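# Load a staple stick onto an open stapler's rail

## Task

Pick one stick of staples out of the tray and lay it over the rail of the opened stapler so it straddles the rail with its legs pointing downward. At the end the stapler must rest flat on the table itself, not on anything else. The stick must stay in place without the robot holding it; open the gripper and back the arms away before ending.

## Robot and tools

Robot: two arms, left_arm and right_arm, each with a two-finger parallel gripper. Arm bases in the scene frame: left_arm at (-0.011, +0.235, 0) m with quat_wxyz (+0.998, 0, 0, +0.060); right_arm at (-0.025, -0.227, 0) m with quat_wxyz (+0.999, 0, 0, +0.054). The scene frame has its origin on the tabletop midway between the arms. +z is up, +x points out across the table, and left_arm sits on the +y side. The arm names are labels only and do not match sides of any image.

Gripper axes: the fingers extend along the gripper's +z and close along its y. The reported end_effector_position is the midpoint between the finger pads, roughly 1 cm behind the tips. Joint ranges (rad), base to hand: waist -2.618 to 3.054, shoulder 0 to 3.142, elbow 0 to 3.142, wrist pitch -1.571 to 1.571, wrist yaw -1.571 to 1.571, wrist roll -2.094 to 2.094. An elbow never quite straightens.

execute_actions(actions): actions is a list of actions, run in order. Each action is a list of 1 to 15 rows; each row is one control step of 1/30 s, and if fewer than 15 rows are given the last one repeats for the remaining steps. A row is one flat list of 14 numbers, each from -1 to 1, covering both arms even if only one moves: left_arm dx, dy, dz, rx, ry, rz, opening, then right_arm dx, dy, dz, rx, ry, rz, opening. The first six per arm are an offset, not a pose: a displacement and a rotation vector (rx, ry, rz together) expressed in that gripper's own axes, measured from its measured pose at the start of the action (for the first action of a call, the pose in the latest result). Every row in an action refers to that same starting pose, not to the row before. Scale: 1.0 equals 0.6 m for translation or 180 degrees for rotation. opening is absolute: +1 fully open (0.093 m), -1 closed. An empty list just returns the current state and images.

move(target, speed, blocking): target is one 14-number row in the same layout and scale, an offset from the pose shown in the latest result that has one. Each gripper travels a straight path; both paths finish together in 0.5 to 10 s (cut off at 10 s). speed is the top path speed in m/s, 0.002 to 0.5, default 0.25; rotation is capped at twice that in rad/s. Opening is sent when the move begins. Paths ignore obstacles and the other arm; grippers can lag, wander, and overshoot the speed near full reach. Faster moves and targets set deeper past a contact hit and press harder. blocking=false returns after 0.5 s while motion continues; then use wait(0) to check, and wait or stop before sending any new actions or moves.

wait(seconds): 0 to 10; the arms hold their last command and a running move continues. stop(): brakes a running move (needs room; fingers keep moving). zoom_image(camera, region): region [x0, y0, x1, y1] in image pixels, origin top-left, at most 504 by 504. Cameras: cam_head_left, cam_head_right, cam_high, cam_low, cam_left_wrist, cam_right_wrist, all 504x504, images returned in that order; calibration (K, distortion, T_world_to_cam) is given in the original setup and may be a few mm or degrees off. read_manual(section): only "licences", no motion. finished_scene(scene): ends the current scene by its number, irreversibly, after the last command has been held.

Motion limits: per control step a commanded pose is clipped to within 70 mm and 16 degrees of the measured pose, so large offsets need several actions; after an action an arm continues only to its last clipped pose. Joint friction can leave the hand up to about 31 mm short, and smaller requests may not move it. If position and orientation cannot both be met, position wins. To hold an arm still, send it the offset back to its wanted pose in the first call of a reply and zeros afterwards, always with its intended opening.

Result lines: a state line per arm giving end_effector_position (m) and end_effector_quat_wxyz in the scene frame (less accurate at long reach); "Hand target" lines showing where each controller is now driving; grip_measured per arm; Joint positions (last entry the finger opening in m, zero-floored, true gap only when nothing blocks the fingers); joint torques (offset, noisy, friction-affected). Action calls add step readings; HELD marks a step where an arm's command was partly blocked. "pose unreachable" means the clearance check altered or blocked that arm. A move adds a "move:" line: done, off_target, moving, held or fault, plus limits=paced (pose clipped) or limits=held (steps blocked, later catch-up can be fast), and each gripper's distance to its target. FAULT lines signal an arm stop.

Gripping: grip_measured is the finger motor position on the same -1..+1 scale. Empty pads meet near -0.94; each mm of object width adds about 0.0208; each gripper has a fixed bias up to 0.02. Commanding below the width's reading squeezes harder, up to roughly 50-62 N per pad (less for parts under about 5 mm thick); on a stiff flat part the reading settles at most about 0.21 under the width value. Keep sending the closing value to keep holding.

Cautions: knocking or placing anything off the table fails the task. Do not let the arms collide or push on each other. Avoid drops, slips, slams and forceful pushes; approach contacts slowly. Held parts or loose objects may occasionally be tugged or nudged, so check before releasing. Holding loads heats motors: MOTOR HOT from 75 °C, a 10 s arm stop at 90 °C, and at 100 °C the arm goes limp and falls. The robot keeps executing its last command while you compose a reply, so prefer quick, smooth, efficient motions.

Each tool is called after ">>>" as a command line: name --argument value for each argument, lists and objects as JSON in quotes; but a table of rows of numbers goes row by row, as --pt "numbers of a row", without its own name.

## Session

>>> execute_actions --actions '[]'

Scene clock: 0.00 s.
left_arm: end_effector_position=(+0.0955, +0.7400, +0.3699) grip_measured=+0.985 end_effector_quat_wxyz=(-0.590, +0.805, -0.029, +0.063) | right_arm: end_effector_position=(+0.4389, +0.0465, +0.3626) grip_measured=+0.989 end_effector_quat_wxyz=(-0.577, +0.757, -0.282, +0.116)
Joint positions: left_arm=[ 1.215  1.651  1.672 -0.324 -0.09  -1.67   0.092] | right_arm=[ 0.239  1.854  1.916 -0.452 -0.631 -1.65   0.093]
Joint velocities: left_arm=[ 0.002 -0.007 -0.007  0.051 -0.051 -0.007 -0.   ] | right_arm=[ 0.027 -0.012 -0.002 -0.022  0.022 -0.095  0.002]
Joint torques (N m, as the arm reports them, + toward a larger angle): no reading
Motor temperatures (°C, as the motors report them): left_arm=[23 30 26 22 24 23] | right_arm=[24 23 33 34 25 24]
Hand target (left_arm): +0.095, +0.740, +0.370; -0.590, +0.805, -0.029, +0.063
Hand target (right_arm): +0.439, +0.046, +0.363; -0.577, +0.757, -0.282, +0.116
camera_calibration (this result's frames):
cam_left_wrist: T_world_to_cam=[[-0.0419945, 0.310761, 0.94956, -0.581861], [0.831703, -0.515761, 0.205575, 0.265546], [0.553631, 0.798384, -0.236802, -0.470324], [0, 0, 0, 1]] pos_world=[0.0150958, 0.693278, 0.386549]
cam_right_wrist: T_world_to_cam=[[0.298018, 0.16863, 0.939547, -0.471987], [0.524735, -0.851156, -0.0136767, -0.145282], [0.797395, 0.497089, -0.342146, -0.163998], [0, 0, 0, 1]] pos_world=[0.347666, 0.0374553, 0.385356]

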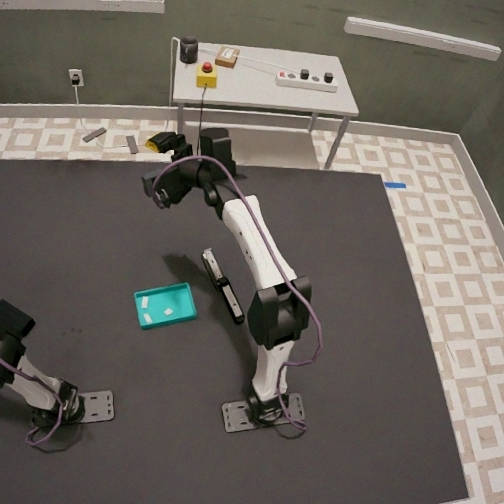

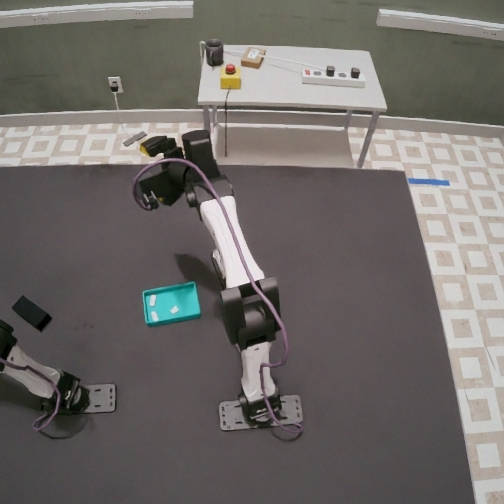

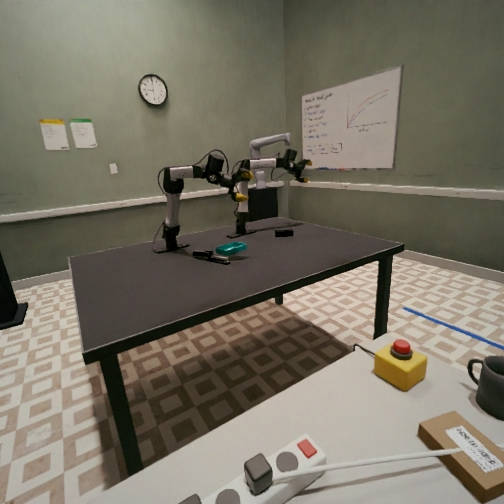

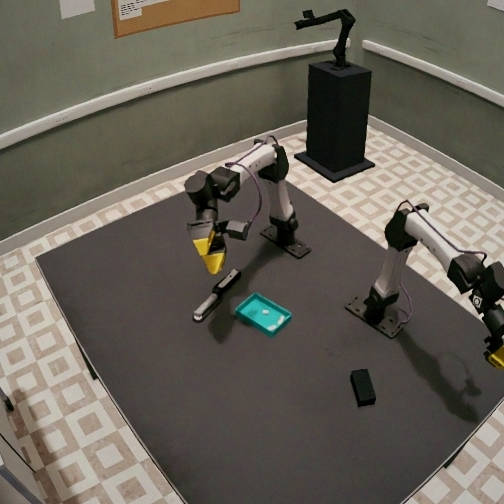

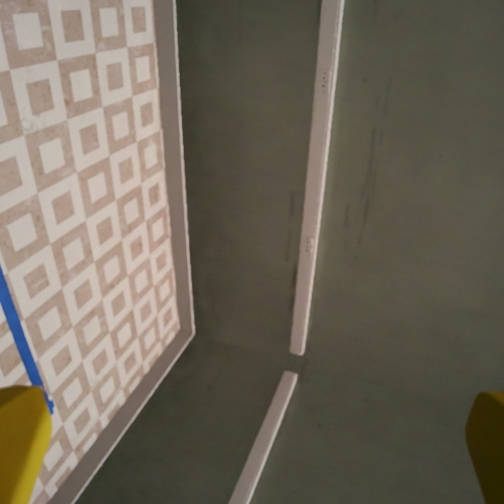

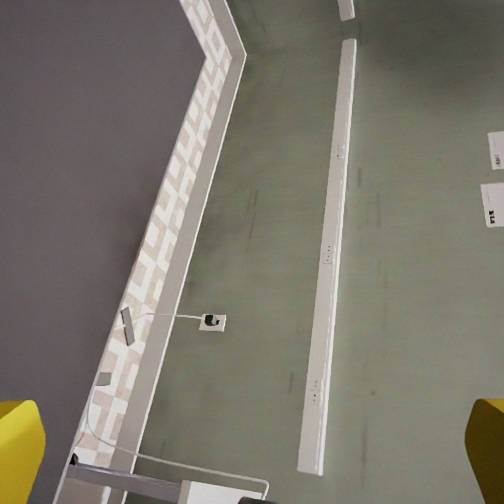

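>>> zoom_image --camera "cam_head_left" --region '[120, 230, 270, 350]'

>>> zoom_image --camera "cam_low" --region '[170, 250, 310, 350]'

>>> zoom_image --camera "cam_high" --region '[170, 210, 310, 290]'

Region (120, 230, 270, 350) of cam_head_left's 504x504 image, scaled by 3.360, with more detail than that image has; it fills the top 403 rows of this view, and the rest is white.

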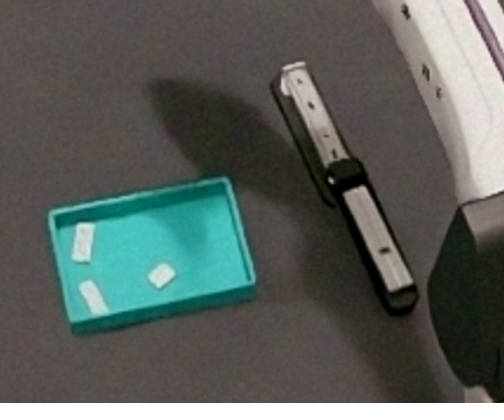

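Region (170, 250, 310, 350) of cam_low's 504x504 image, scaled by 3.600, with more detail than that image has; it fills the top 360 rows of this view, and the rest is white.

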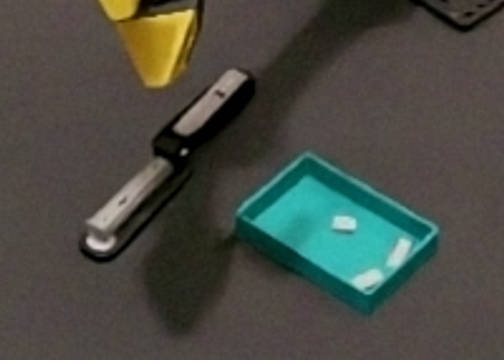

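Region (170, 210, 310, 290) of cam_high's 504x504 image, scaled by 3.600, with more detail than that image has; it fills the top 288 rows of this view, and the rest is white.

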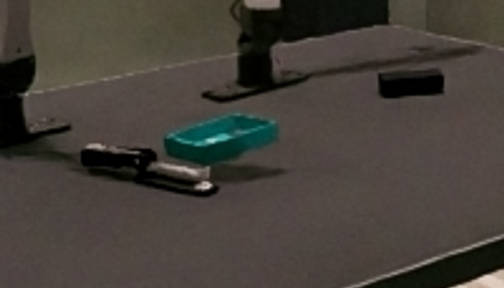

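>>> move --target '[0,0,0,0,0,0,1,0,0,0,-0.185,0.429,0.541,1]' --speed 0.4

Scene clock: 32.67 s.
left_arm: end_effector_position=(+0.0955, +0.7400, +0.3699) grip_measured=+0.985 end_effector_quat_wxyz=(-0.590, +0.805, -0.029, +0.063) | right_arm: end_effector_position=(+0.4352, +0.0455, +0.3671) grip_measured=+0.989 end_effector_quat_wxyz=(+0.430, -0.217, +0.871, +0.094)
Joint positions: left_arm=[ 1.215  1.651  1.672 -0.324 -0.09  -1.67   0.092] | right_arm=[ 0.452  2.226  2.856 -1.293  0.079  0.033  0.093]
Joint velocities: left_arm=[-0.007  0.002  0.002 -0.007  0.007  0.051  0.   ] | right_arm=[-0.002  0.002  0.007  0.007 -0.066  0.022 -0.001]
Joint torques (N m, as the arm reports them, + toward a larger angle): left_arm=[  0.14 -10.08   8.95   2.02  -0.03   0.1 ] | right_arm=[ -0.97 -10.56   8.31   1.69   0.03   0.13]
Motor temperatures (°C, as the motors report them): left_arm=[23 36 31 29 24 23] | right_arm=[24 33 39 40 25 24]
Hand target (left_arm): +0.095, +0.740, +0.370; -0.590, +0.805, -0.029, +0.063
Hand target (right_arm): +0.438, +0.045, +0.362; +0.422, -0.212, +0.876, +0.100
Off the commanded pose (left_arm): 0.000 m, 0 deg.
Off the commanded pose (right_arm): 0.006 m, 52 deg; orientation clipped at the last step of the last action.
elbow stopped short (right arm): the move would have taken joint 3 (elbow) straighter than the controller allows; a more bent joint 3 avoids this.
move: off_target (right_arm); limits=paced
camera_calibration (this result's frames):
cam_left_wrist: T_world_to_cam=[[-0.0419945, 0.310761, 0.94956, -0.581861], [0.831703, -0.515761, 0.205575, 0.265546], [0.553631, 0.798384, -0.236802, -0.470324], [0, 0, 0, 1]] pos_world=[0.0150958, 0.693278, 0.386549]
cam_right_wrist: T_world_to_cam=[[0.453759, -0.890939, 0.0181524, -0.156248], [-0.788025, -0.410689, -0.45864, 0.5705], [0.416075, 0.193807, -0.888437, 0.221322], [0, 0, 0, 1]] pos_world=[0.428381, 0.0521972, 0.461121]

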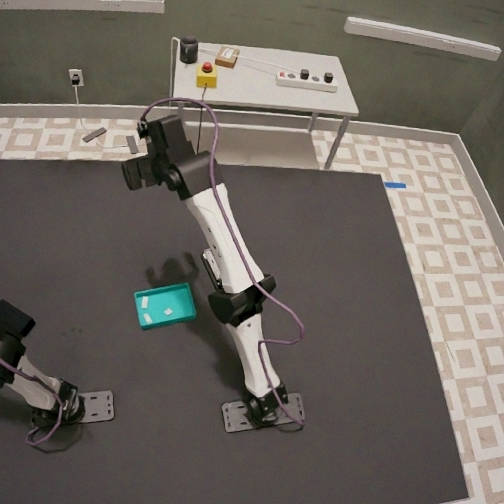

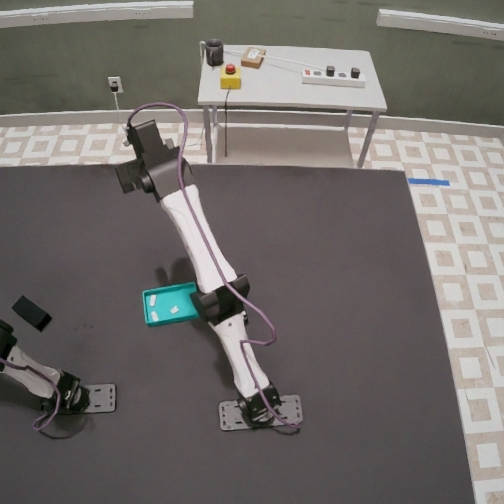

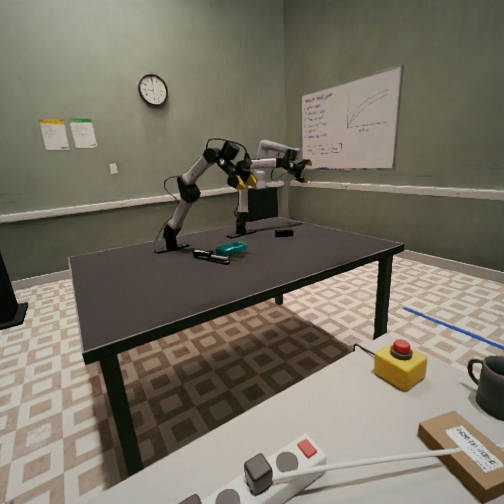

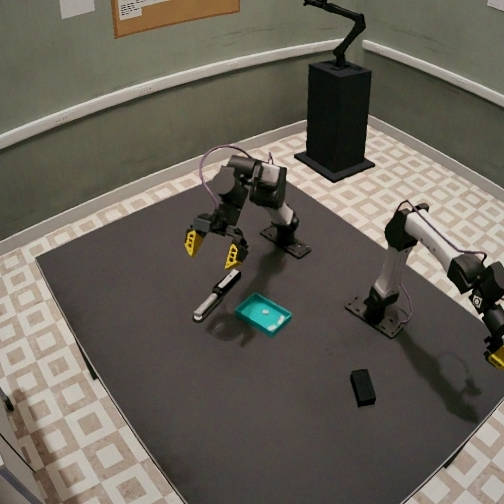

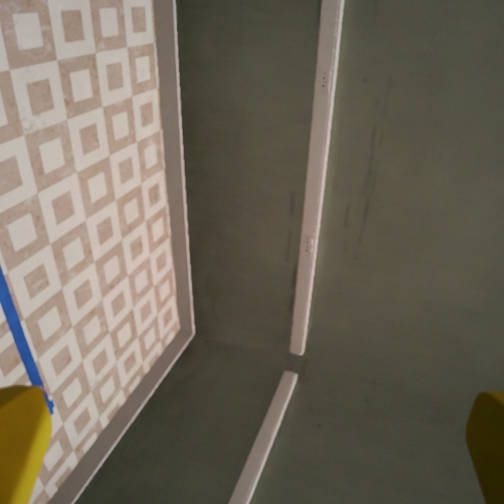

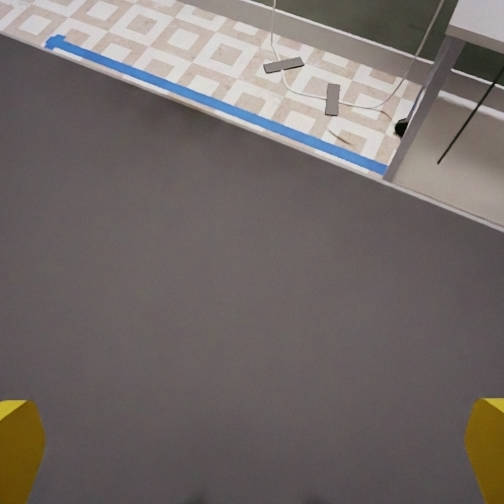

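>>> move --target '[0,0,0,0,0,0,1,0.481,0.128,-0.036,0,0.291,0.02,1]'

Scene clock: 48.00 s.
left_arm: end_effector_position=(+0.0955, +0.7400, +0.3699) grip_measured=+0.985 end_effector_quat_wxyz=(-0.590, +0.805, -0.029, +0.063) | right_arm: end_effector_position=(+0.2374, +0.0243, +0.1526) grip_measured=+0.989 end_effector_quat_wxyz=(+0.005, -0.216, +0.976, +0.002)
Joint positions: left_arm=[ 1.215  1.651  1.672 -0.324 -0.09  -1.67   0.092] | right_arm=[ 0.657  1.918  1.81  -1.451  0.002  0.329  0.093]
Joint velocities: left_arm=[-0.007  0.002 -0.017 -0.11  -0.037 -0.037 -0.001] | right_arm=[-0.002 -0.032  0.002 -0.007 -0.051 -0.022  0.001]
Joint torques (N m, as the arm reports them, + toward a larger angle): left_arm=[  0.13 -10.14   8.9    2.    -0.02   0.1 ] | right_arm=[ -0.04 -11.15   5.67   0.41   0.04   0.11]
Motor temperatures (°C, as the motors report them): left_arm=[23 37 32 30 24 23] | right_arm=[24 36 39 40 25 24]
Hand target (left_arm): +0.095, +0.740, +0.370; -0.590, +0.805, -0.029, +0.063
Hand target (right_arm): +0.230, +0.023, +0.152; -0.003, -0.214, +0.977, +0.005
Off the commanded pose (left_arm): 0.000 m, 0 deg.
Off the commanded pose (right_arm): 0.009 m, 1 deg.
move: done
camera_calibration (this result's frames):
cam_left_wrist: T_world_to_cam=[[-0.0419945, 0.310761, 0.94956, -0.581861], [0.831703, -0.515761, 0.205575, 0.265546], [0.553631, 0.798384, -0.236802, -0.470324], [0, 0, 0, 1]] pos_world=[0.0150958, 0.693278, 0.386549]
cam_right_wrist: T_world_to_cam=[[0.415292, -0.909688, -0.000463588, -0.0691125], [-0.829397, -0.378847, 0.410579, 0.183932], [-0.373675, -0.170126, -0.911825, 0.317016], [0, 0, 0, 1]] pos_world=[0.299715, 0.0607439, 0.213513]

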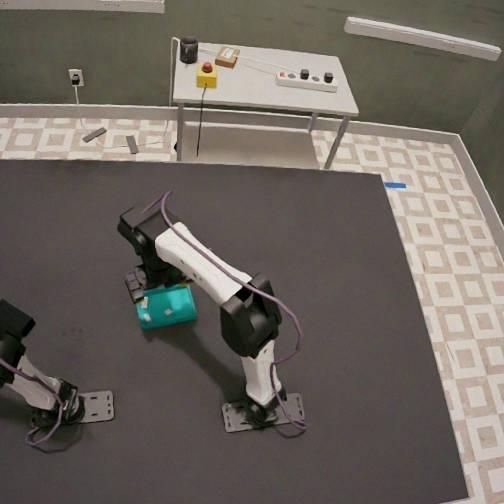

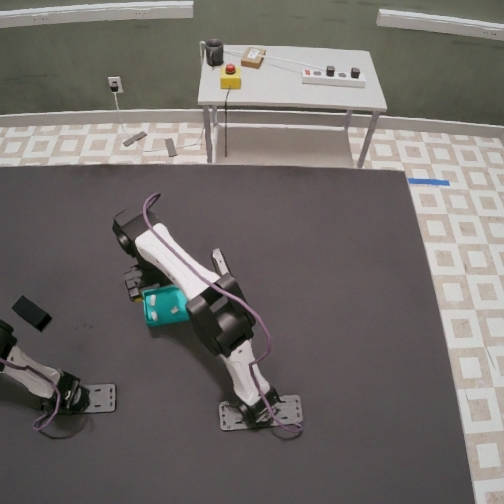

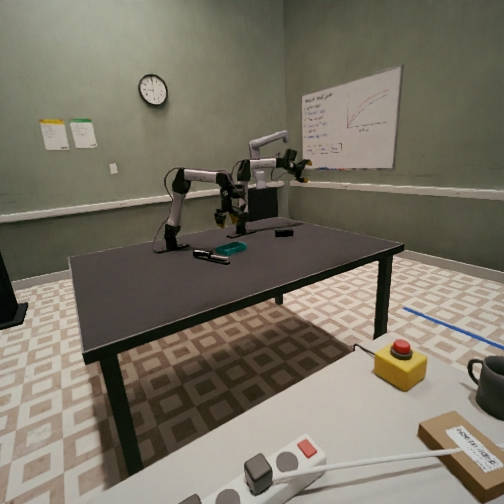

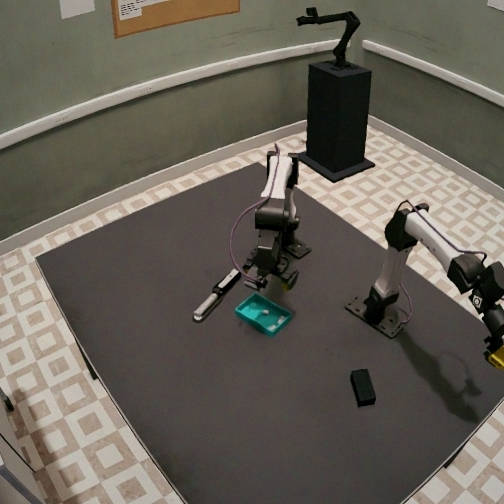

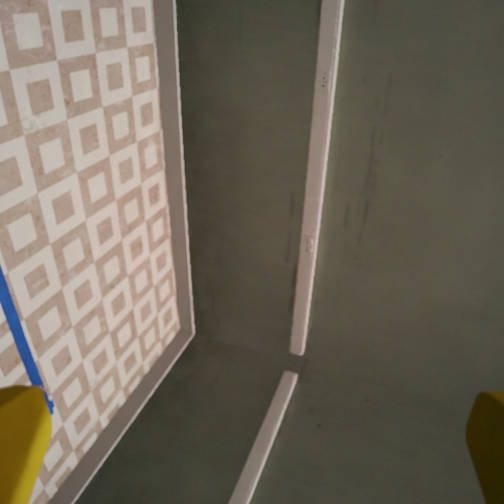

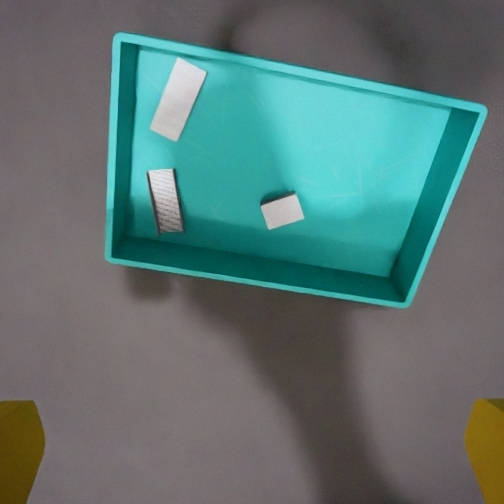

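>>> zoom_image --camera "cam_right_wrist" --region '[130, 40, 330, 250]'

Region (130, 40, 330, 250) of cam_right_wrist's 504x504 image, scaled by 2.400, with more detail than that image has; it fills the left 480 columns of this view, and the rest is white.

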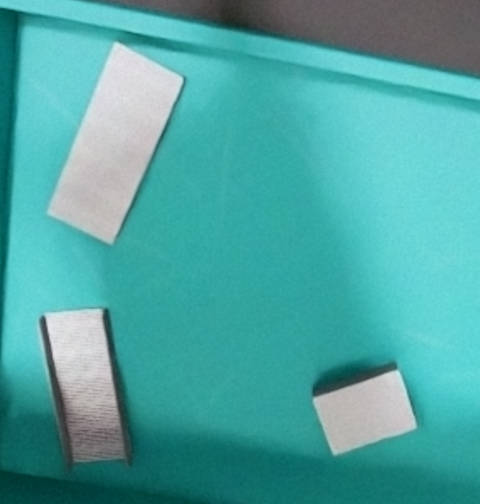

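>>> move --target '[0,0,0,0,0,0,1,-0.097,0.065,0.15,0,0,0.11,-0.4]' --speed 0.15

Scene clock: 81.53 s.
left_arm: end_effector_position=(+0.0955, +0.7400, +0.3699) grip_measured=+0.985 end_effector_quat_wxyz=(-0.590, +0.805, -0.029, +0.063) | right_arm: end_effector_position=(+0.2723, +0.0780, +0.0648) grip_measured=-0.398 end_effector_quat_wxyz=(-0.001, -0.046, +0.999, -0.001)
Joint positions: left_arm=[ 1.215  1.651  1.672 -0.324 -0.09  -1.67   0.092] | right_arm=[ 0.691  2.196  1.875 -1.252 -0.     0.705  0.026]
Joint velocities: left_arm=[-0.012 -0.002 -0.007 -0.11  -0.037  0.037 -0.   ] | right_arm=[-0.017 -0.002  0.017 -0.022  0.066 -0.022  0.   ]
Joint torques (N m, as the arm reports them, + toward a larger angle): left_arm=[  0.13 -10.1    8.96   2.02  -0.04   0.12] | right_arm=[  0.36 -11.44   9.21   0.47   0.14   0.11]
Motor temperatures (°C, as the motors report them): left_arm=[23 39 34 33 24 23] | right_arm=[24 41 38 35 25 24]
Hand target (left_arm): +0.095, +0.740, +0.370; -0.590, +0.805, -0.029, +0.063
Hand target (right_arm): +0.275, +0.085, +0.063; +0.005, -0.045, +0.999, +0.004
Off the commanded pose (left_arm): 0.000 m, 0 deg.
Off the commanded pose (right_arm): 0.007 m, 1 deg.
move: done
camera_calibration (this result's frames):
cam_left_wrist: T_world_to_cam=[[-0.0419945, 0.310761, 0.94956, -0.581861], [0.831703, -0.515761, 0.205575, 0.265546], [0.553631, 0.798384, -0.236802, -0.470324], [0, 0, 0, 1]] pos_world=[0.0150958, 0.693278, 0.386549]
cam_right_wrist: T_world_to_cam=[[0.0856147, -0.996324, 0.00305009, 0.0615273], [-0.903107, -0.0763109, 0.422581, 0.26499], [-0.420794, -0.0389337, -0.90632, 0.261457], [0, 0, 0, 1]] pos_world=[0.344066, 0.0917021, 0.124797]

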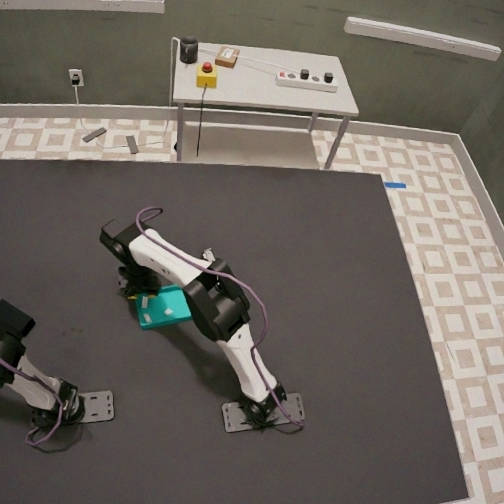

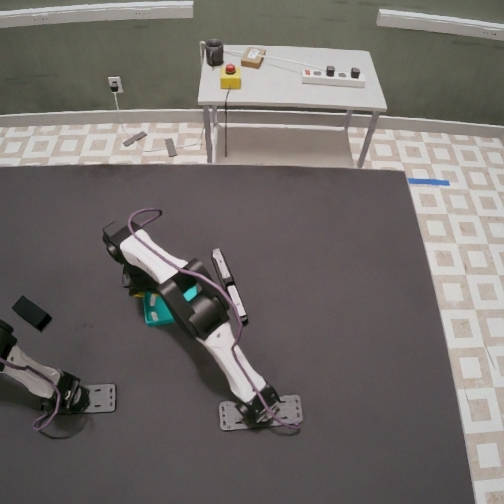

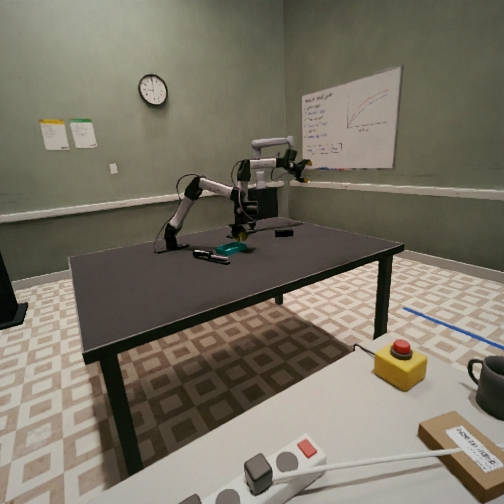

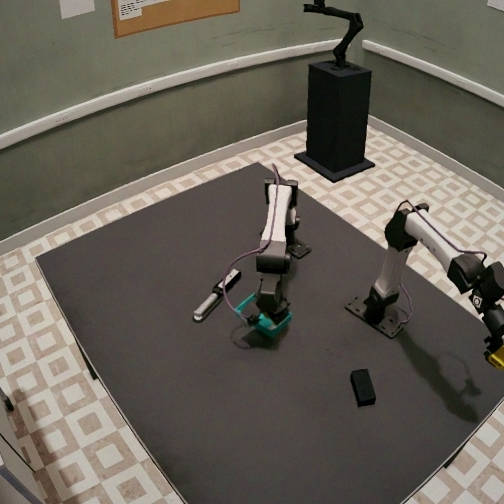

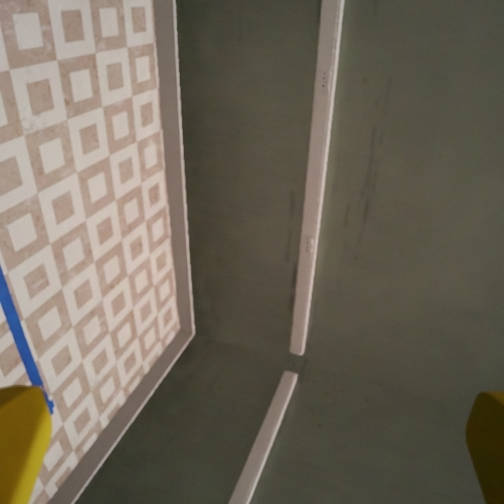

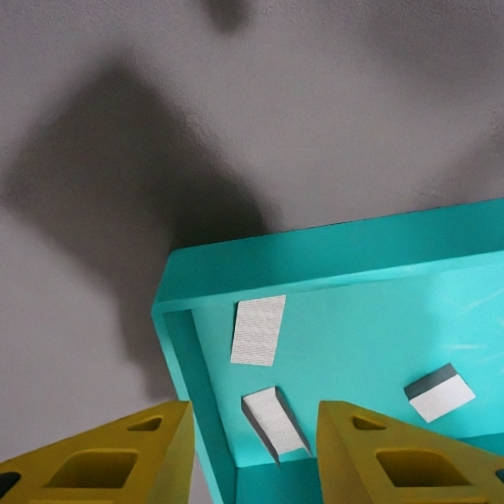

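>>> move --target '[0,0,0,0,0,0,1,0.043,-0.095,0,0,0,-0.14,-0.4]' --speed 0.12

Scene clock: 103.63 s.
left_arm: end_effector_position=(+0.0955, +0.7400, +0.3699) grip_measured=+0.985 end_effector_quat_wxyz=(-0.590, +0.805, -0.029, +0.063) | right_arm: end_effector_position=(+0.2515, +0.0234, +0.0656) grip_measured=-0.398 end_effector_quat_wxyz=(-0.003, -0.262, +0.965, -0.002)
Joint positions: left_arm=[ 1.215  1.651  1.672 -0.324 -0.09  -1.67   0.092] | right_arm=[ 0.628  1.986  1.558 -1.15  -0.     0.206  0.026]
Joint velocities: left_arm=[-0.022 -0.017 -0.002 -0.037  0.022  0.022  0.   ] | right_arm=[-0.002 -0.012 -0.012 -0.022 -0.022 -0.051 -0.   ]
Joint torques (N m, as the arm reports them, + toward a larger angle): left_arm=[  0.11 -10.11   8.96   2.    -0.03   0.12] | right_arm=[ -0.89 -11.7    5.28   0.49   0.12  -0.03]
Motor temperatures (°C, as the motors report them): left_arm=[23 40 35 34 24 23] | right_arm=[24 44 40 34 25 24]
Hand target (left_arm): +0.095, +0.740, +0.370; -0.590, +0.805, -0.029, +0.063
Hand target (right_arm): +0.251, +0.019, +0.065; -0.001, -0.263, +0.965, -0.001
Off the commanded pose (left_arm): 0.000 m, 0 deg.
Off the commanded pose (right_arm): 0.005 m, 0 deg.
move: done
camera_calibration (this result's frames):
cam_left_wrist: T_world_to_cam=[[-0.0419945, 0.310761, 0.94956, -0.581861], [0.831703, -0.515761, 0.205575, 0.265546], [0.553631, 0.798384, -0.236802, -0.470324], [0, 0, 0, 1]] pos_world=[0.0150958, 0.693278, 0.386549]
cam_right_wrist: T_world_to_cam=[[0.498734, -0.86675, 0.00303806, -0.0980898], [-0.784257, -0.449769, 0.427375, 0.220277], [-0.369061, -0.215529, -0.904069, 0.242234], [0, 0, 0, 1]] pos_world=[0.311074, 0.066263, 0.125153]

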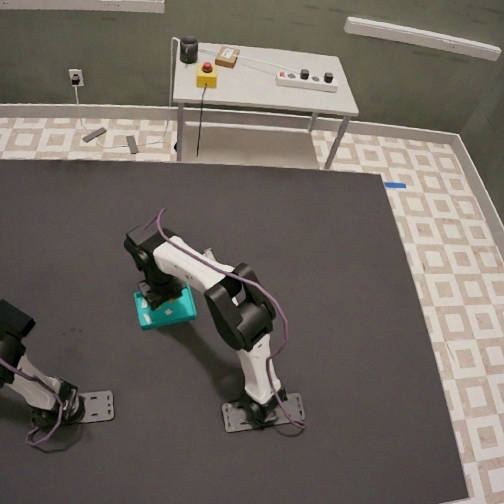

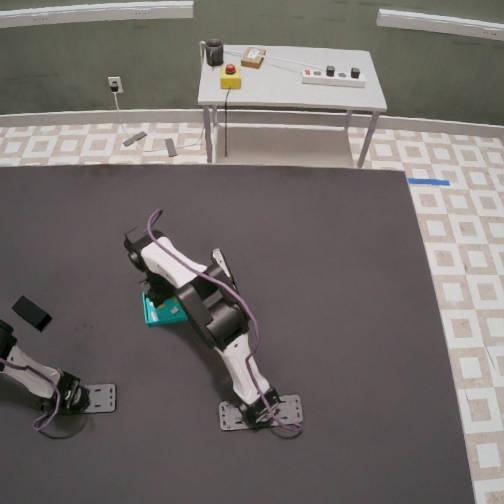

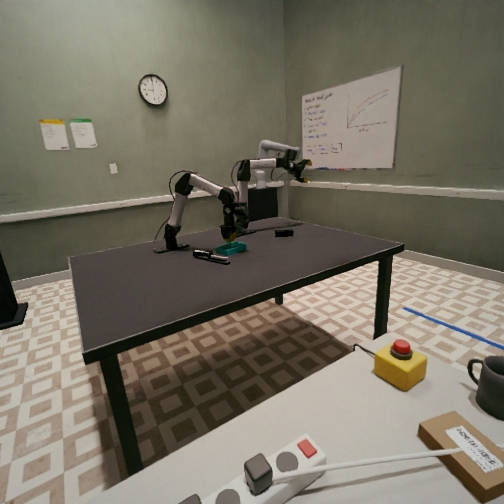

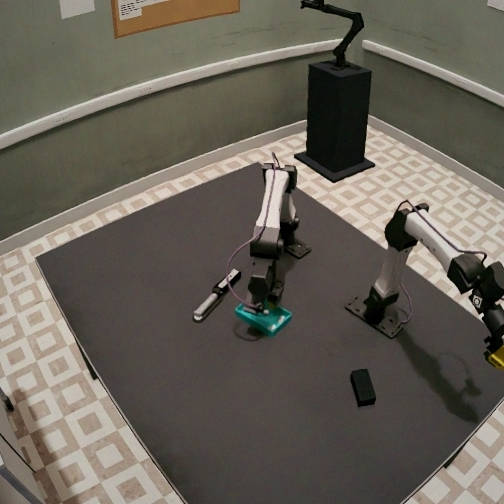

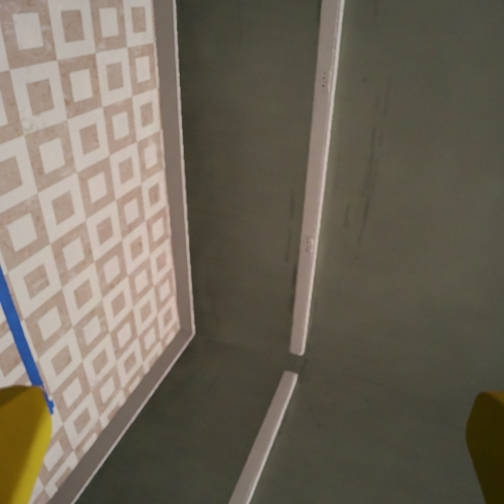

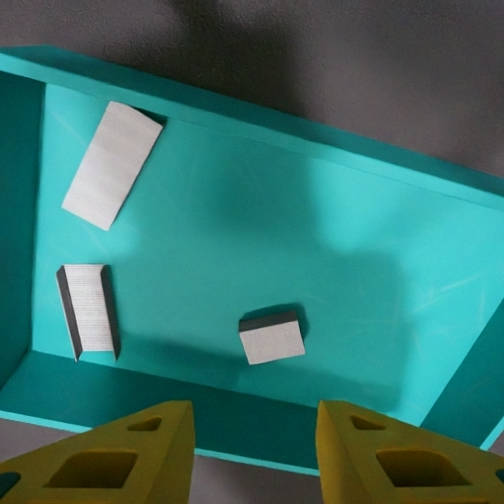

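>>> move --target '[0,0,0,0,0,0,1,-0.086,0.06,0.02,0,0,0.167,-0.55]' --speed 0.12

Scene clock: 132.90 s.
left_arm: end_effector_position=(+0.0955, +0.7400, +0.3699) grip_measured=+0.985 end_effector_quat_wxyz=(-0.590, +0.805, -0.029, +0.063) | right_arm: end_effector_position=(+0.2801, +0.0771, +0.0569) grip_measured=-0.548 end_effector_quat_wxyz=(+0.003, -0.004, +1.000, +0.003)
Joint positions: left_arm=[ 1.215  1.651  1.672 -0.324 -0.09  -1.67   0.092] | right_arm=[ 0.676  2.209  1.864 -1.218 -0.     0.775  0.019]
Joint velocities: left_arm=[-0.007 -0.012 -0.007 -0.037  0.051  0.051 -0.   ] | right_arm=[-0.012 -0.017 -0.007 -0.022 -0.022  0.007  0.   ]
Joint torques (N m, as the arm reports them, + toward a larger angle): left_arm=[  0.15 -10.11   9.     2.    -0.04   0.11] | right_arm=[  0.15 -11.07   8.98   0.26   0.15   0.11]
Motor temperatures (°C, as the motors report them): left_arm=[23 40 36 36 24 23] | right_arm=[24 47 39 33 25 24]
Hand target (left_arm): +0.095, +0.740, +0.370; -0.590, +0.805, -0.029, +0.063
Hand target (right_arm): +0.278, +0.080, +0.053; -0.003, -0.002, +1.000, -0.002
Off the commanded pose (left_arm): 0.000 m, 0 deg.
Off the commanded pose (right_arm): 0.005 m, 1 deg.
move: done
camera_calibration (this result's frames):
cam_left_wrist: T_world_to_cam=[[-0.0419945, 0.310761, 0.94956, -0.581861], [0.831703, -0.515761, 0.205575, 0.265546], [0.553631, 0.798384, -0.236802, -0.470324], [0, 0, 0, 1]] pos_world=[0.0150958, 0.693278, 0.386549]
cam_right_wrist: T_world_to_cam=[[0.00141824, -0.99999, -0.00435256, 0.0842283], [-0.909539, -0.00309893, 0.415606, 0.271866], [-0.415615, 0.0033694, -0.909534, 0.25296], [0, 0, 0, 1]] pos_world=[0.352287, 0.0842175, 0.117453]

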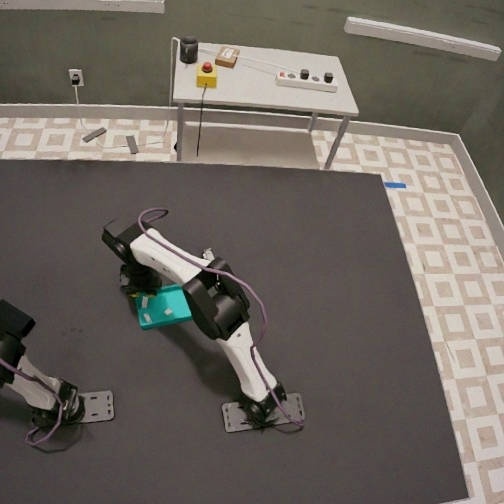

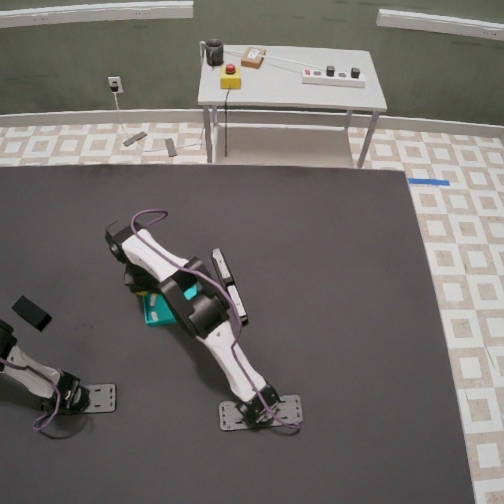

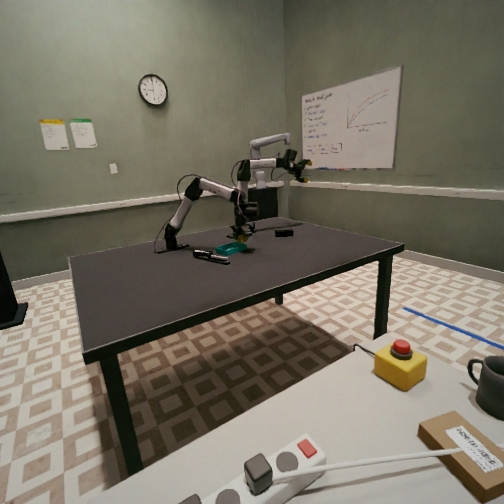

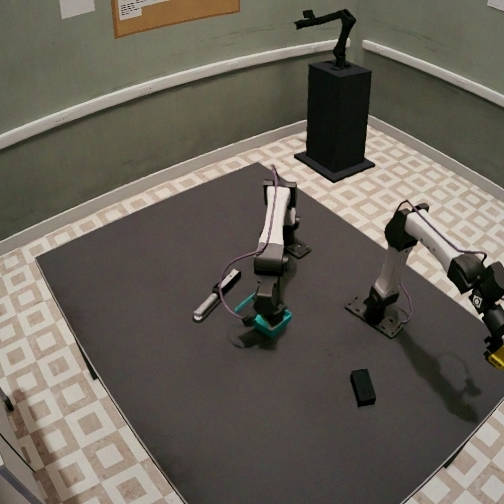

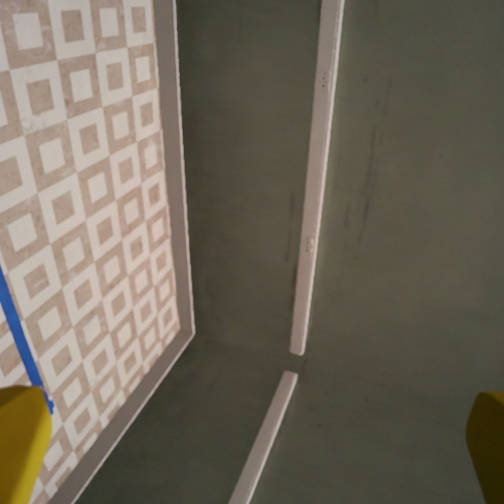

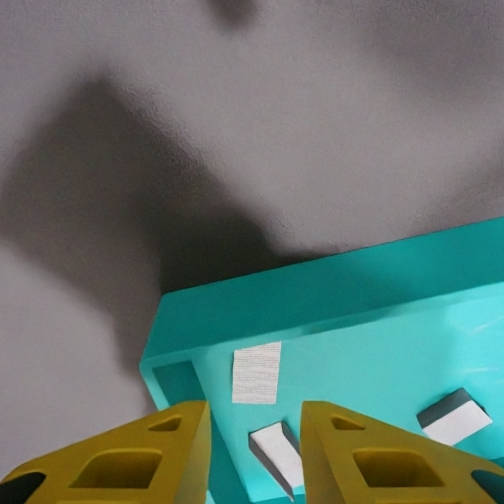

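>>> move --target '[0,0,0,0,0,0,1,0.03,-0.006,0,0,0,0,-1]' --speed 0.08

>>> move --target '[0,0,0,0,0,0,1,0,0,0.05,0,0,0,-1]' --speed 0.04

Scene clock: 150.33 s.
left_arm: end_effector_position=(+0.0955, +0.7400, +0.3699) grip_measured=+0.985 end_effector_quat_wxyz=(-0.590, +0.805, -0.029, +0.063) | right_arm: end_effector_position=(+0.2653, +0.0734, +0.0578) grip_measured=-1.000 end_effector_quat_wxyz=(+0.001, -0.006, +1.000, +0.001)
Joint positions: left_arm=[ 1.215  1.651  1.672 -0.324 -0.09  -1.67   0.092] | right_arm=[ 0.695  2.158  1.786 -1.195 -0.     0.79   0.   ]
Joint velocities: left_arm=[ 0.017  0.022 -0.012  0.022  0.022  0.022 -0.001] | right_arm=[ 0.002  0.012  0.007 -0.007 -0.022 -0.051  0.   ]
Joint torques (N m, as the arm reports them, + toward a larger angle): left_arm=[  0.18 -10.09   8.9    2.    -0.04   0.09] | right_arm=[  0.13 -13.14   5.34   0.49   0.18   0.13]
Motor temperatures (°C, as the motors report them): left_arm=[23 41 36 37 24 23] | right_arm=[24 47 41 32 25 24]
Hand target (left_arm): +0.095, +0.740, +0.370; -0.590, +0.805, -0.029, +0.063
Hand target (right_arm): +0.262, +0.074, +0.057; +0.003, -0.004, +1.000, +0.003
Off the commanded pose (left_arm): 0.000 m, 0 deg.
Off the commanded pose (right_arm): 0.003 m, 0 deg.
move: done
camera_calibration (this result's frames):
cam_left_wrist: T_world_to_cam=[[-0.0419945, 0.310761, 0.94956, -0.581861], [0.831703, -0.515761, 0.205575, 0.265546], [0.553631, 0.798384, -0.236802, -0.470324], [0, 0, 0, 1]] pos_world=[0.0150958, 0.693278, 0.386549]
cam_right_wrist: T_world_to_cam=[[0.00560562, -0.999984, -0.00116287, 0.0792754], [-0.908155, -0.00557764, 0.418597, 0.257727], [-0.418597, -0.00129043, -0.908171, 0.248692], [0, 0, 0, 1]] pos_world=[0.337713, 0.0810326, 0.118063]

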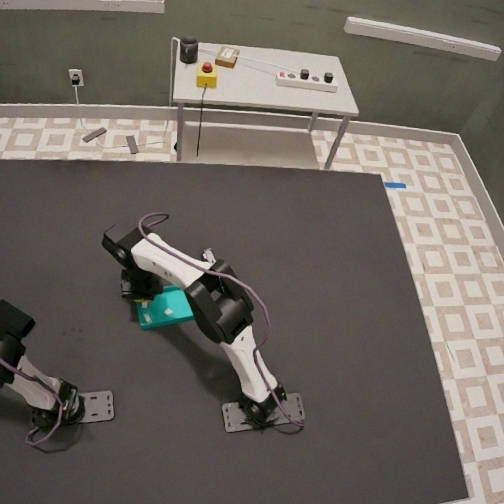

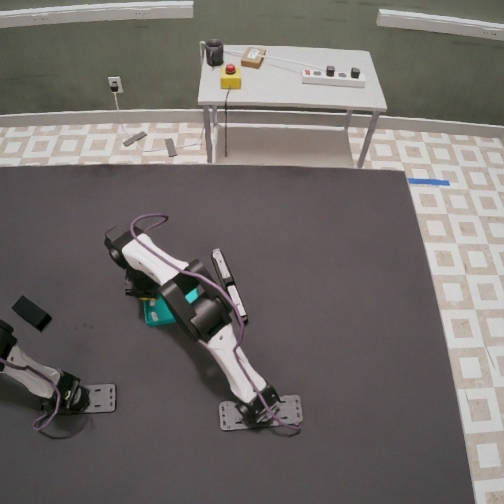

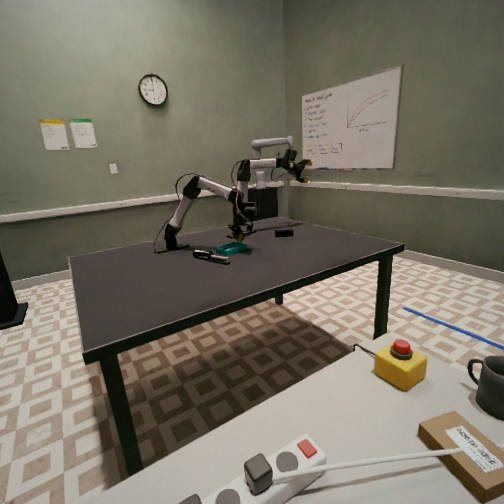

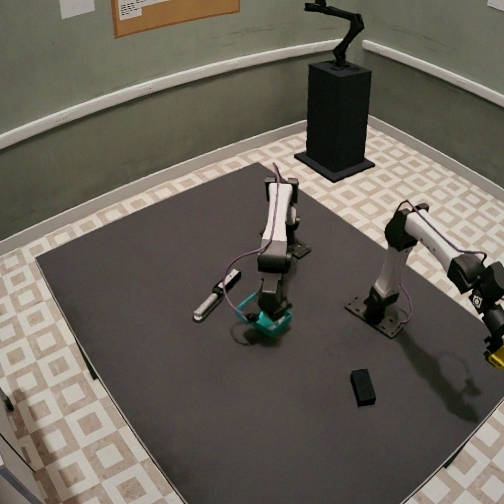

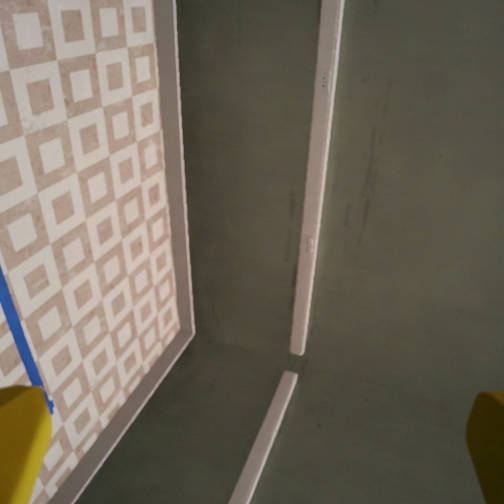

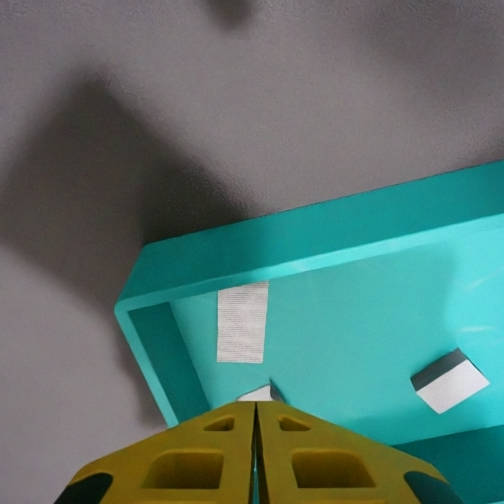

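Scene clock: 151.47 s.
left_arm: end_effector_position=(+0.0955, +0.7400, +0.3699) grip_measured=+0.985 end_effector_quat_wxyz=(-0.590, +0.805, -0.029, +0.063) | right_arm: end_effector_position=(+0.2688, +0.0770, +0.0423) grip_measured=-1.000 end_effector_quat_wxyz=(+0.012, -0.006, +1.000, +0.013)
Joint positions: left_arm=[ 1.215  1.651  1.672 -0.324 -0.09  -1.67   0.092] | right_arm=[ 0.695  2.158  1.723 -1.101 -0.     0.79   0.   ]
Joint velocities: left_arm=[-0.002  0.007 -0.007  0.007 -0.022  0.095 -0.   ] | right_arm=[-0.022 -0.002 -0.012  0.007  0.051 -0.007  0.   ]
Joint torques (N m, as the arm reports them, + toward a larger angle): left_arm=[  0.18 -10.11   8.89   2.01  -0.05   0.1 ] | right_arm=[ -0.22 -10.35   5.45   0.53   0.17   0.05]
Motor temperatures (°C, as the motors report them): left_arm=[23 41 36 37 24 23] | right_arm=[24 48 41 32 25 24]
Hand target (left_arm): +0.095, +0.740, +0.370; -0.590, +0.805, -0.029, +0.063
Hand target (right_arm): +0.265, +0.074, +0.028; +0.001, -0.006, +1.000, +0.001
Off the commanded pose (left_arm): 0.000 m, 0 deg.
Off the commanded pose (right_arm): 0.015 m, 2 deg.
move: off_target (right_arm)
camera_calibration (this result's frames):
cam_left_wrist: T_world_to_cam=[[-0.0419945, 0.310761, 0.94956, -0.581861], [0.831703, -0.515761, 0.205575, 0.265546], [0.553631, 0.798384, -0.236802, -0.470324], [0, 0, 0, 1]] pos_world=[0.0150958, 0.693278, 0.386549]
cam_right_wrist: T_world_to_cam=[[0.00549267, -0.999708, -0.0235365, 0.0838028], [-0.91704, -0.0144213, 0.398535, 0.271289], [-0.398758, 0.0193948, -0.916851, 0.229593], [0, 0, 0, 1]] pos_world=[0.339875, 0.0832377, 0.104357]

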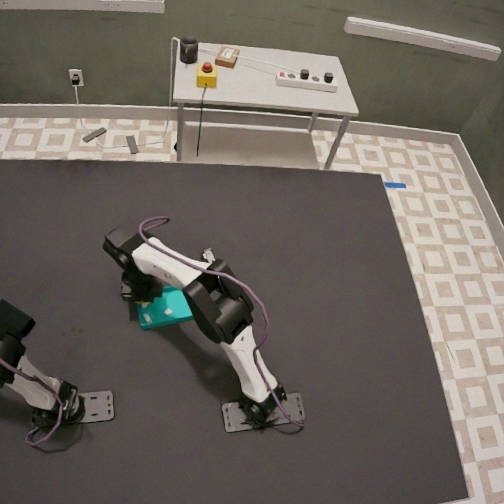

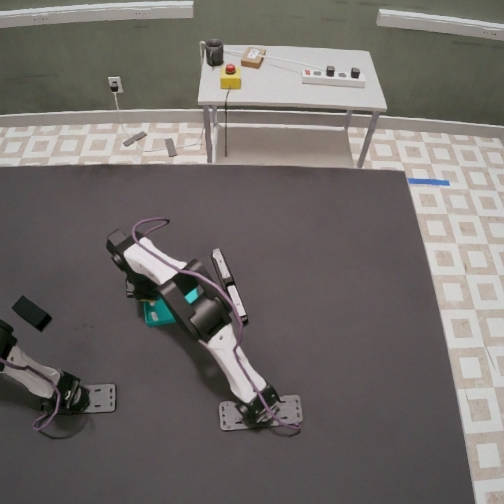

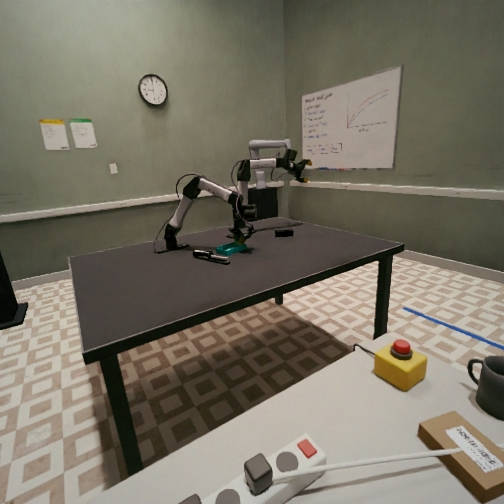

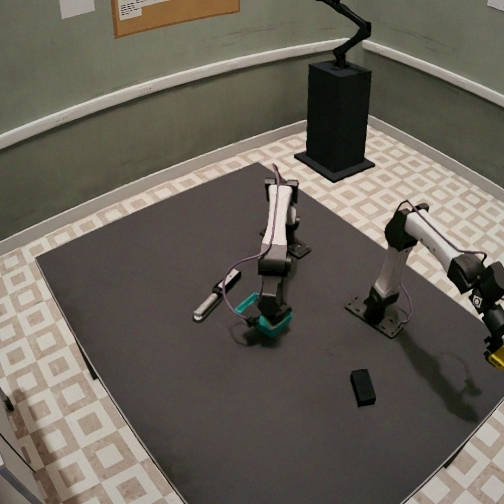

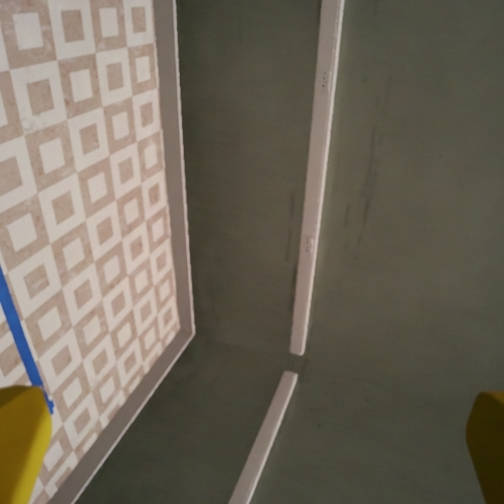

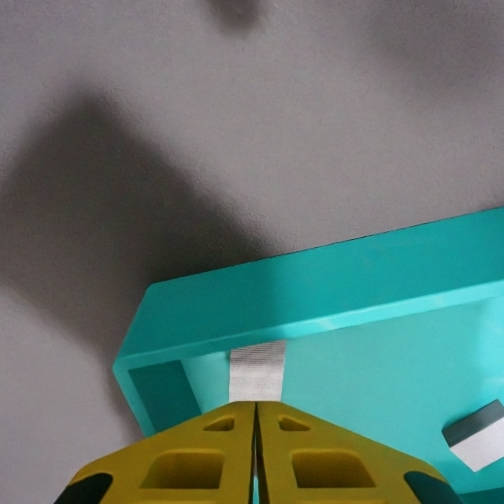

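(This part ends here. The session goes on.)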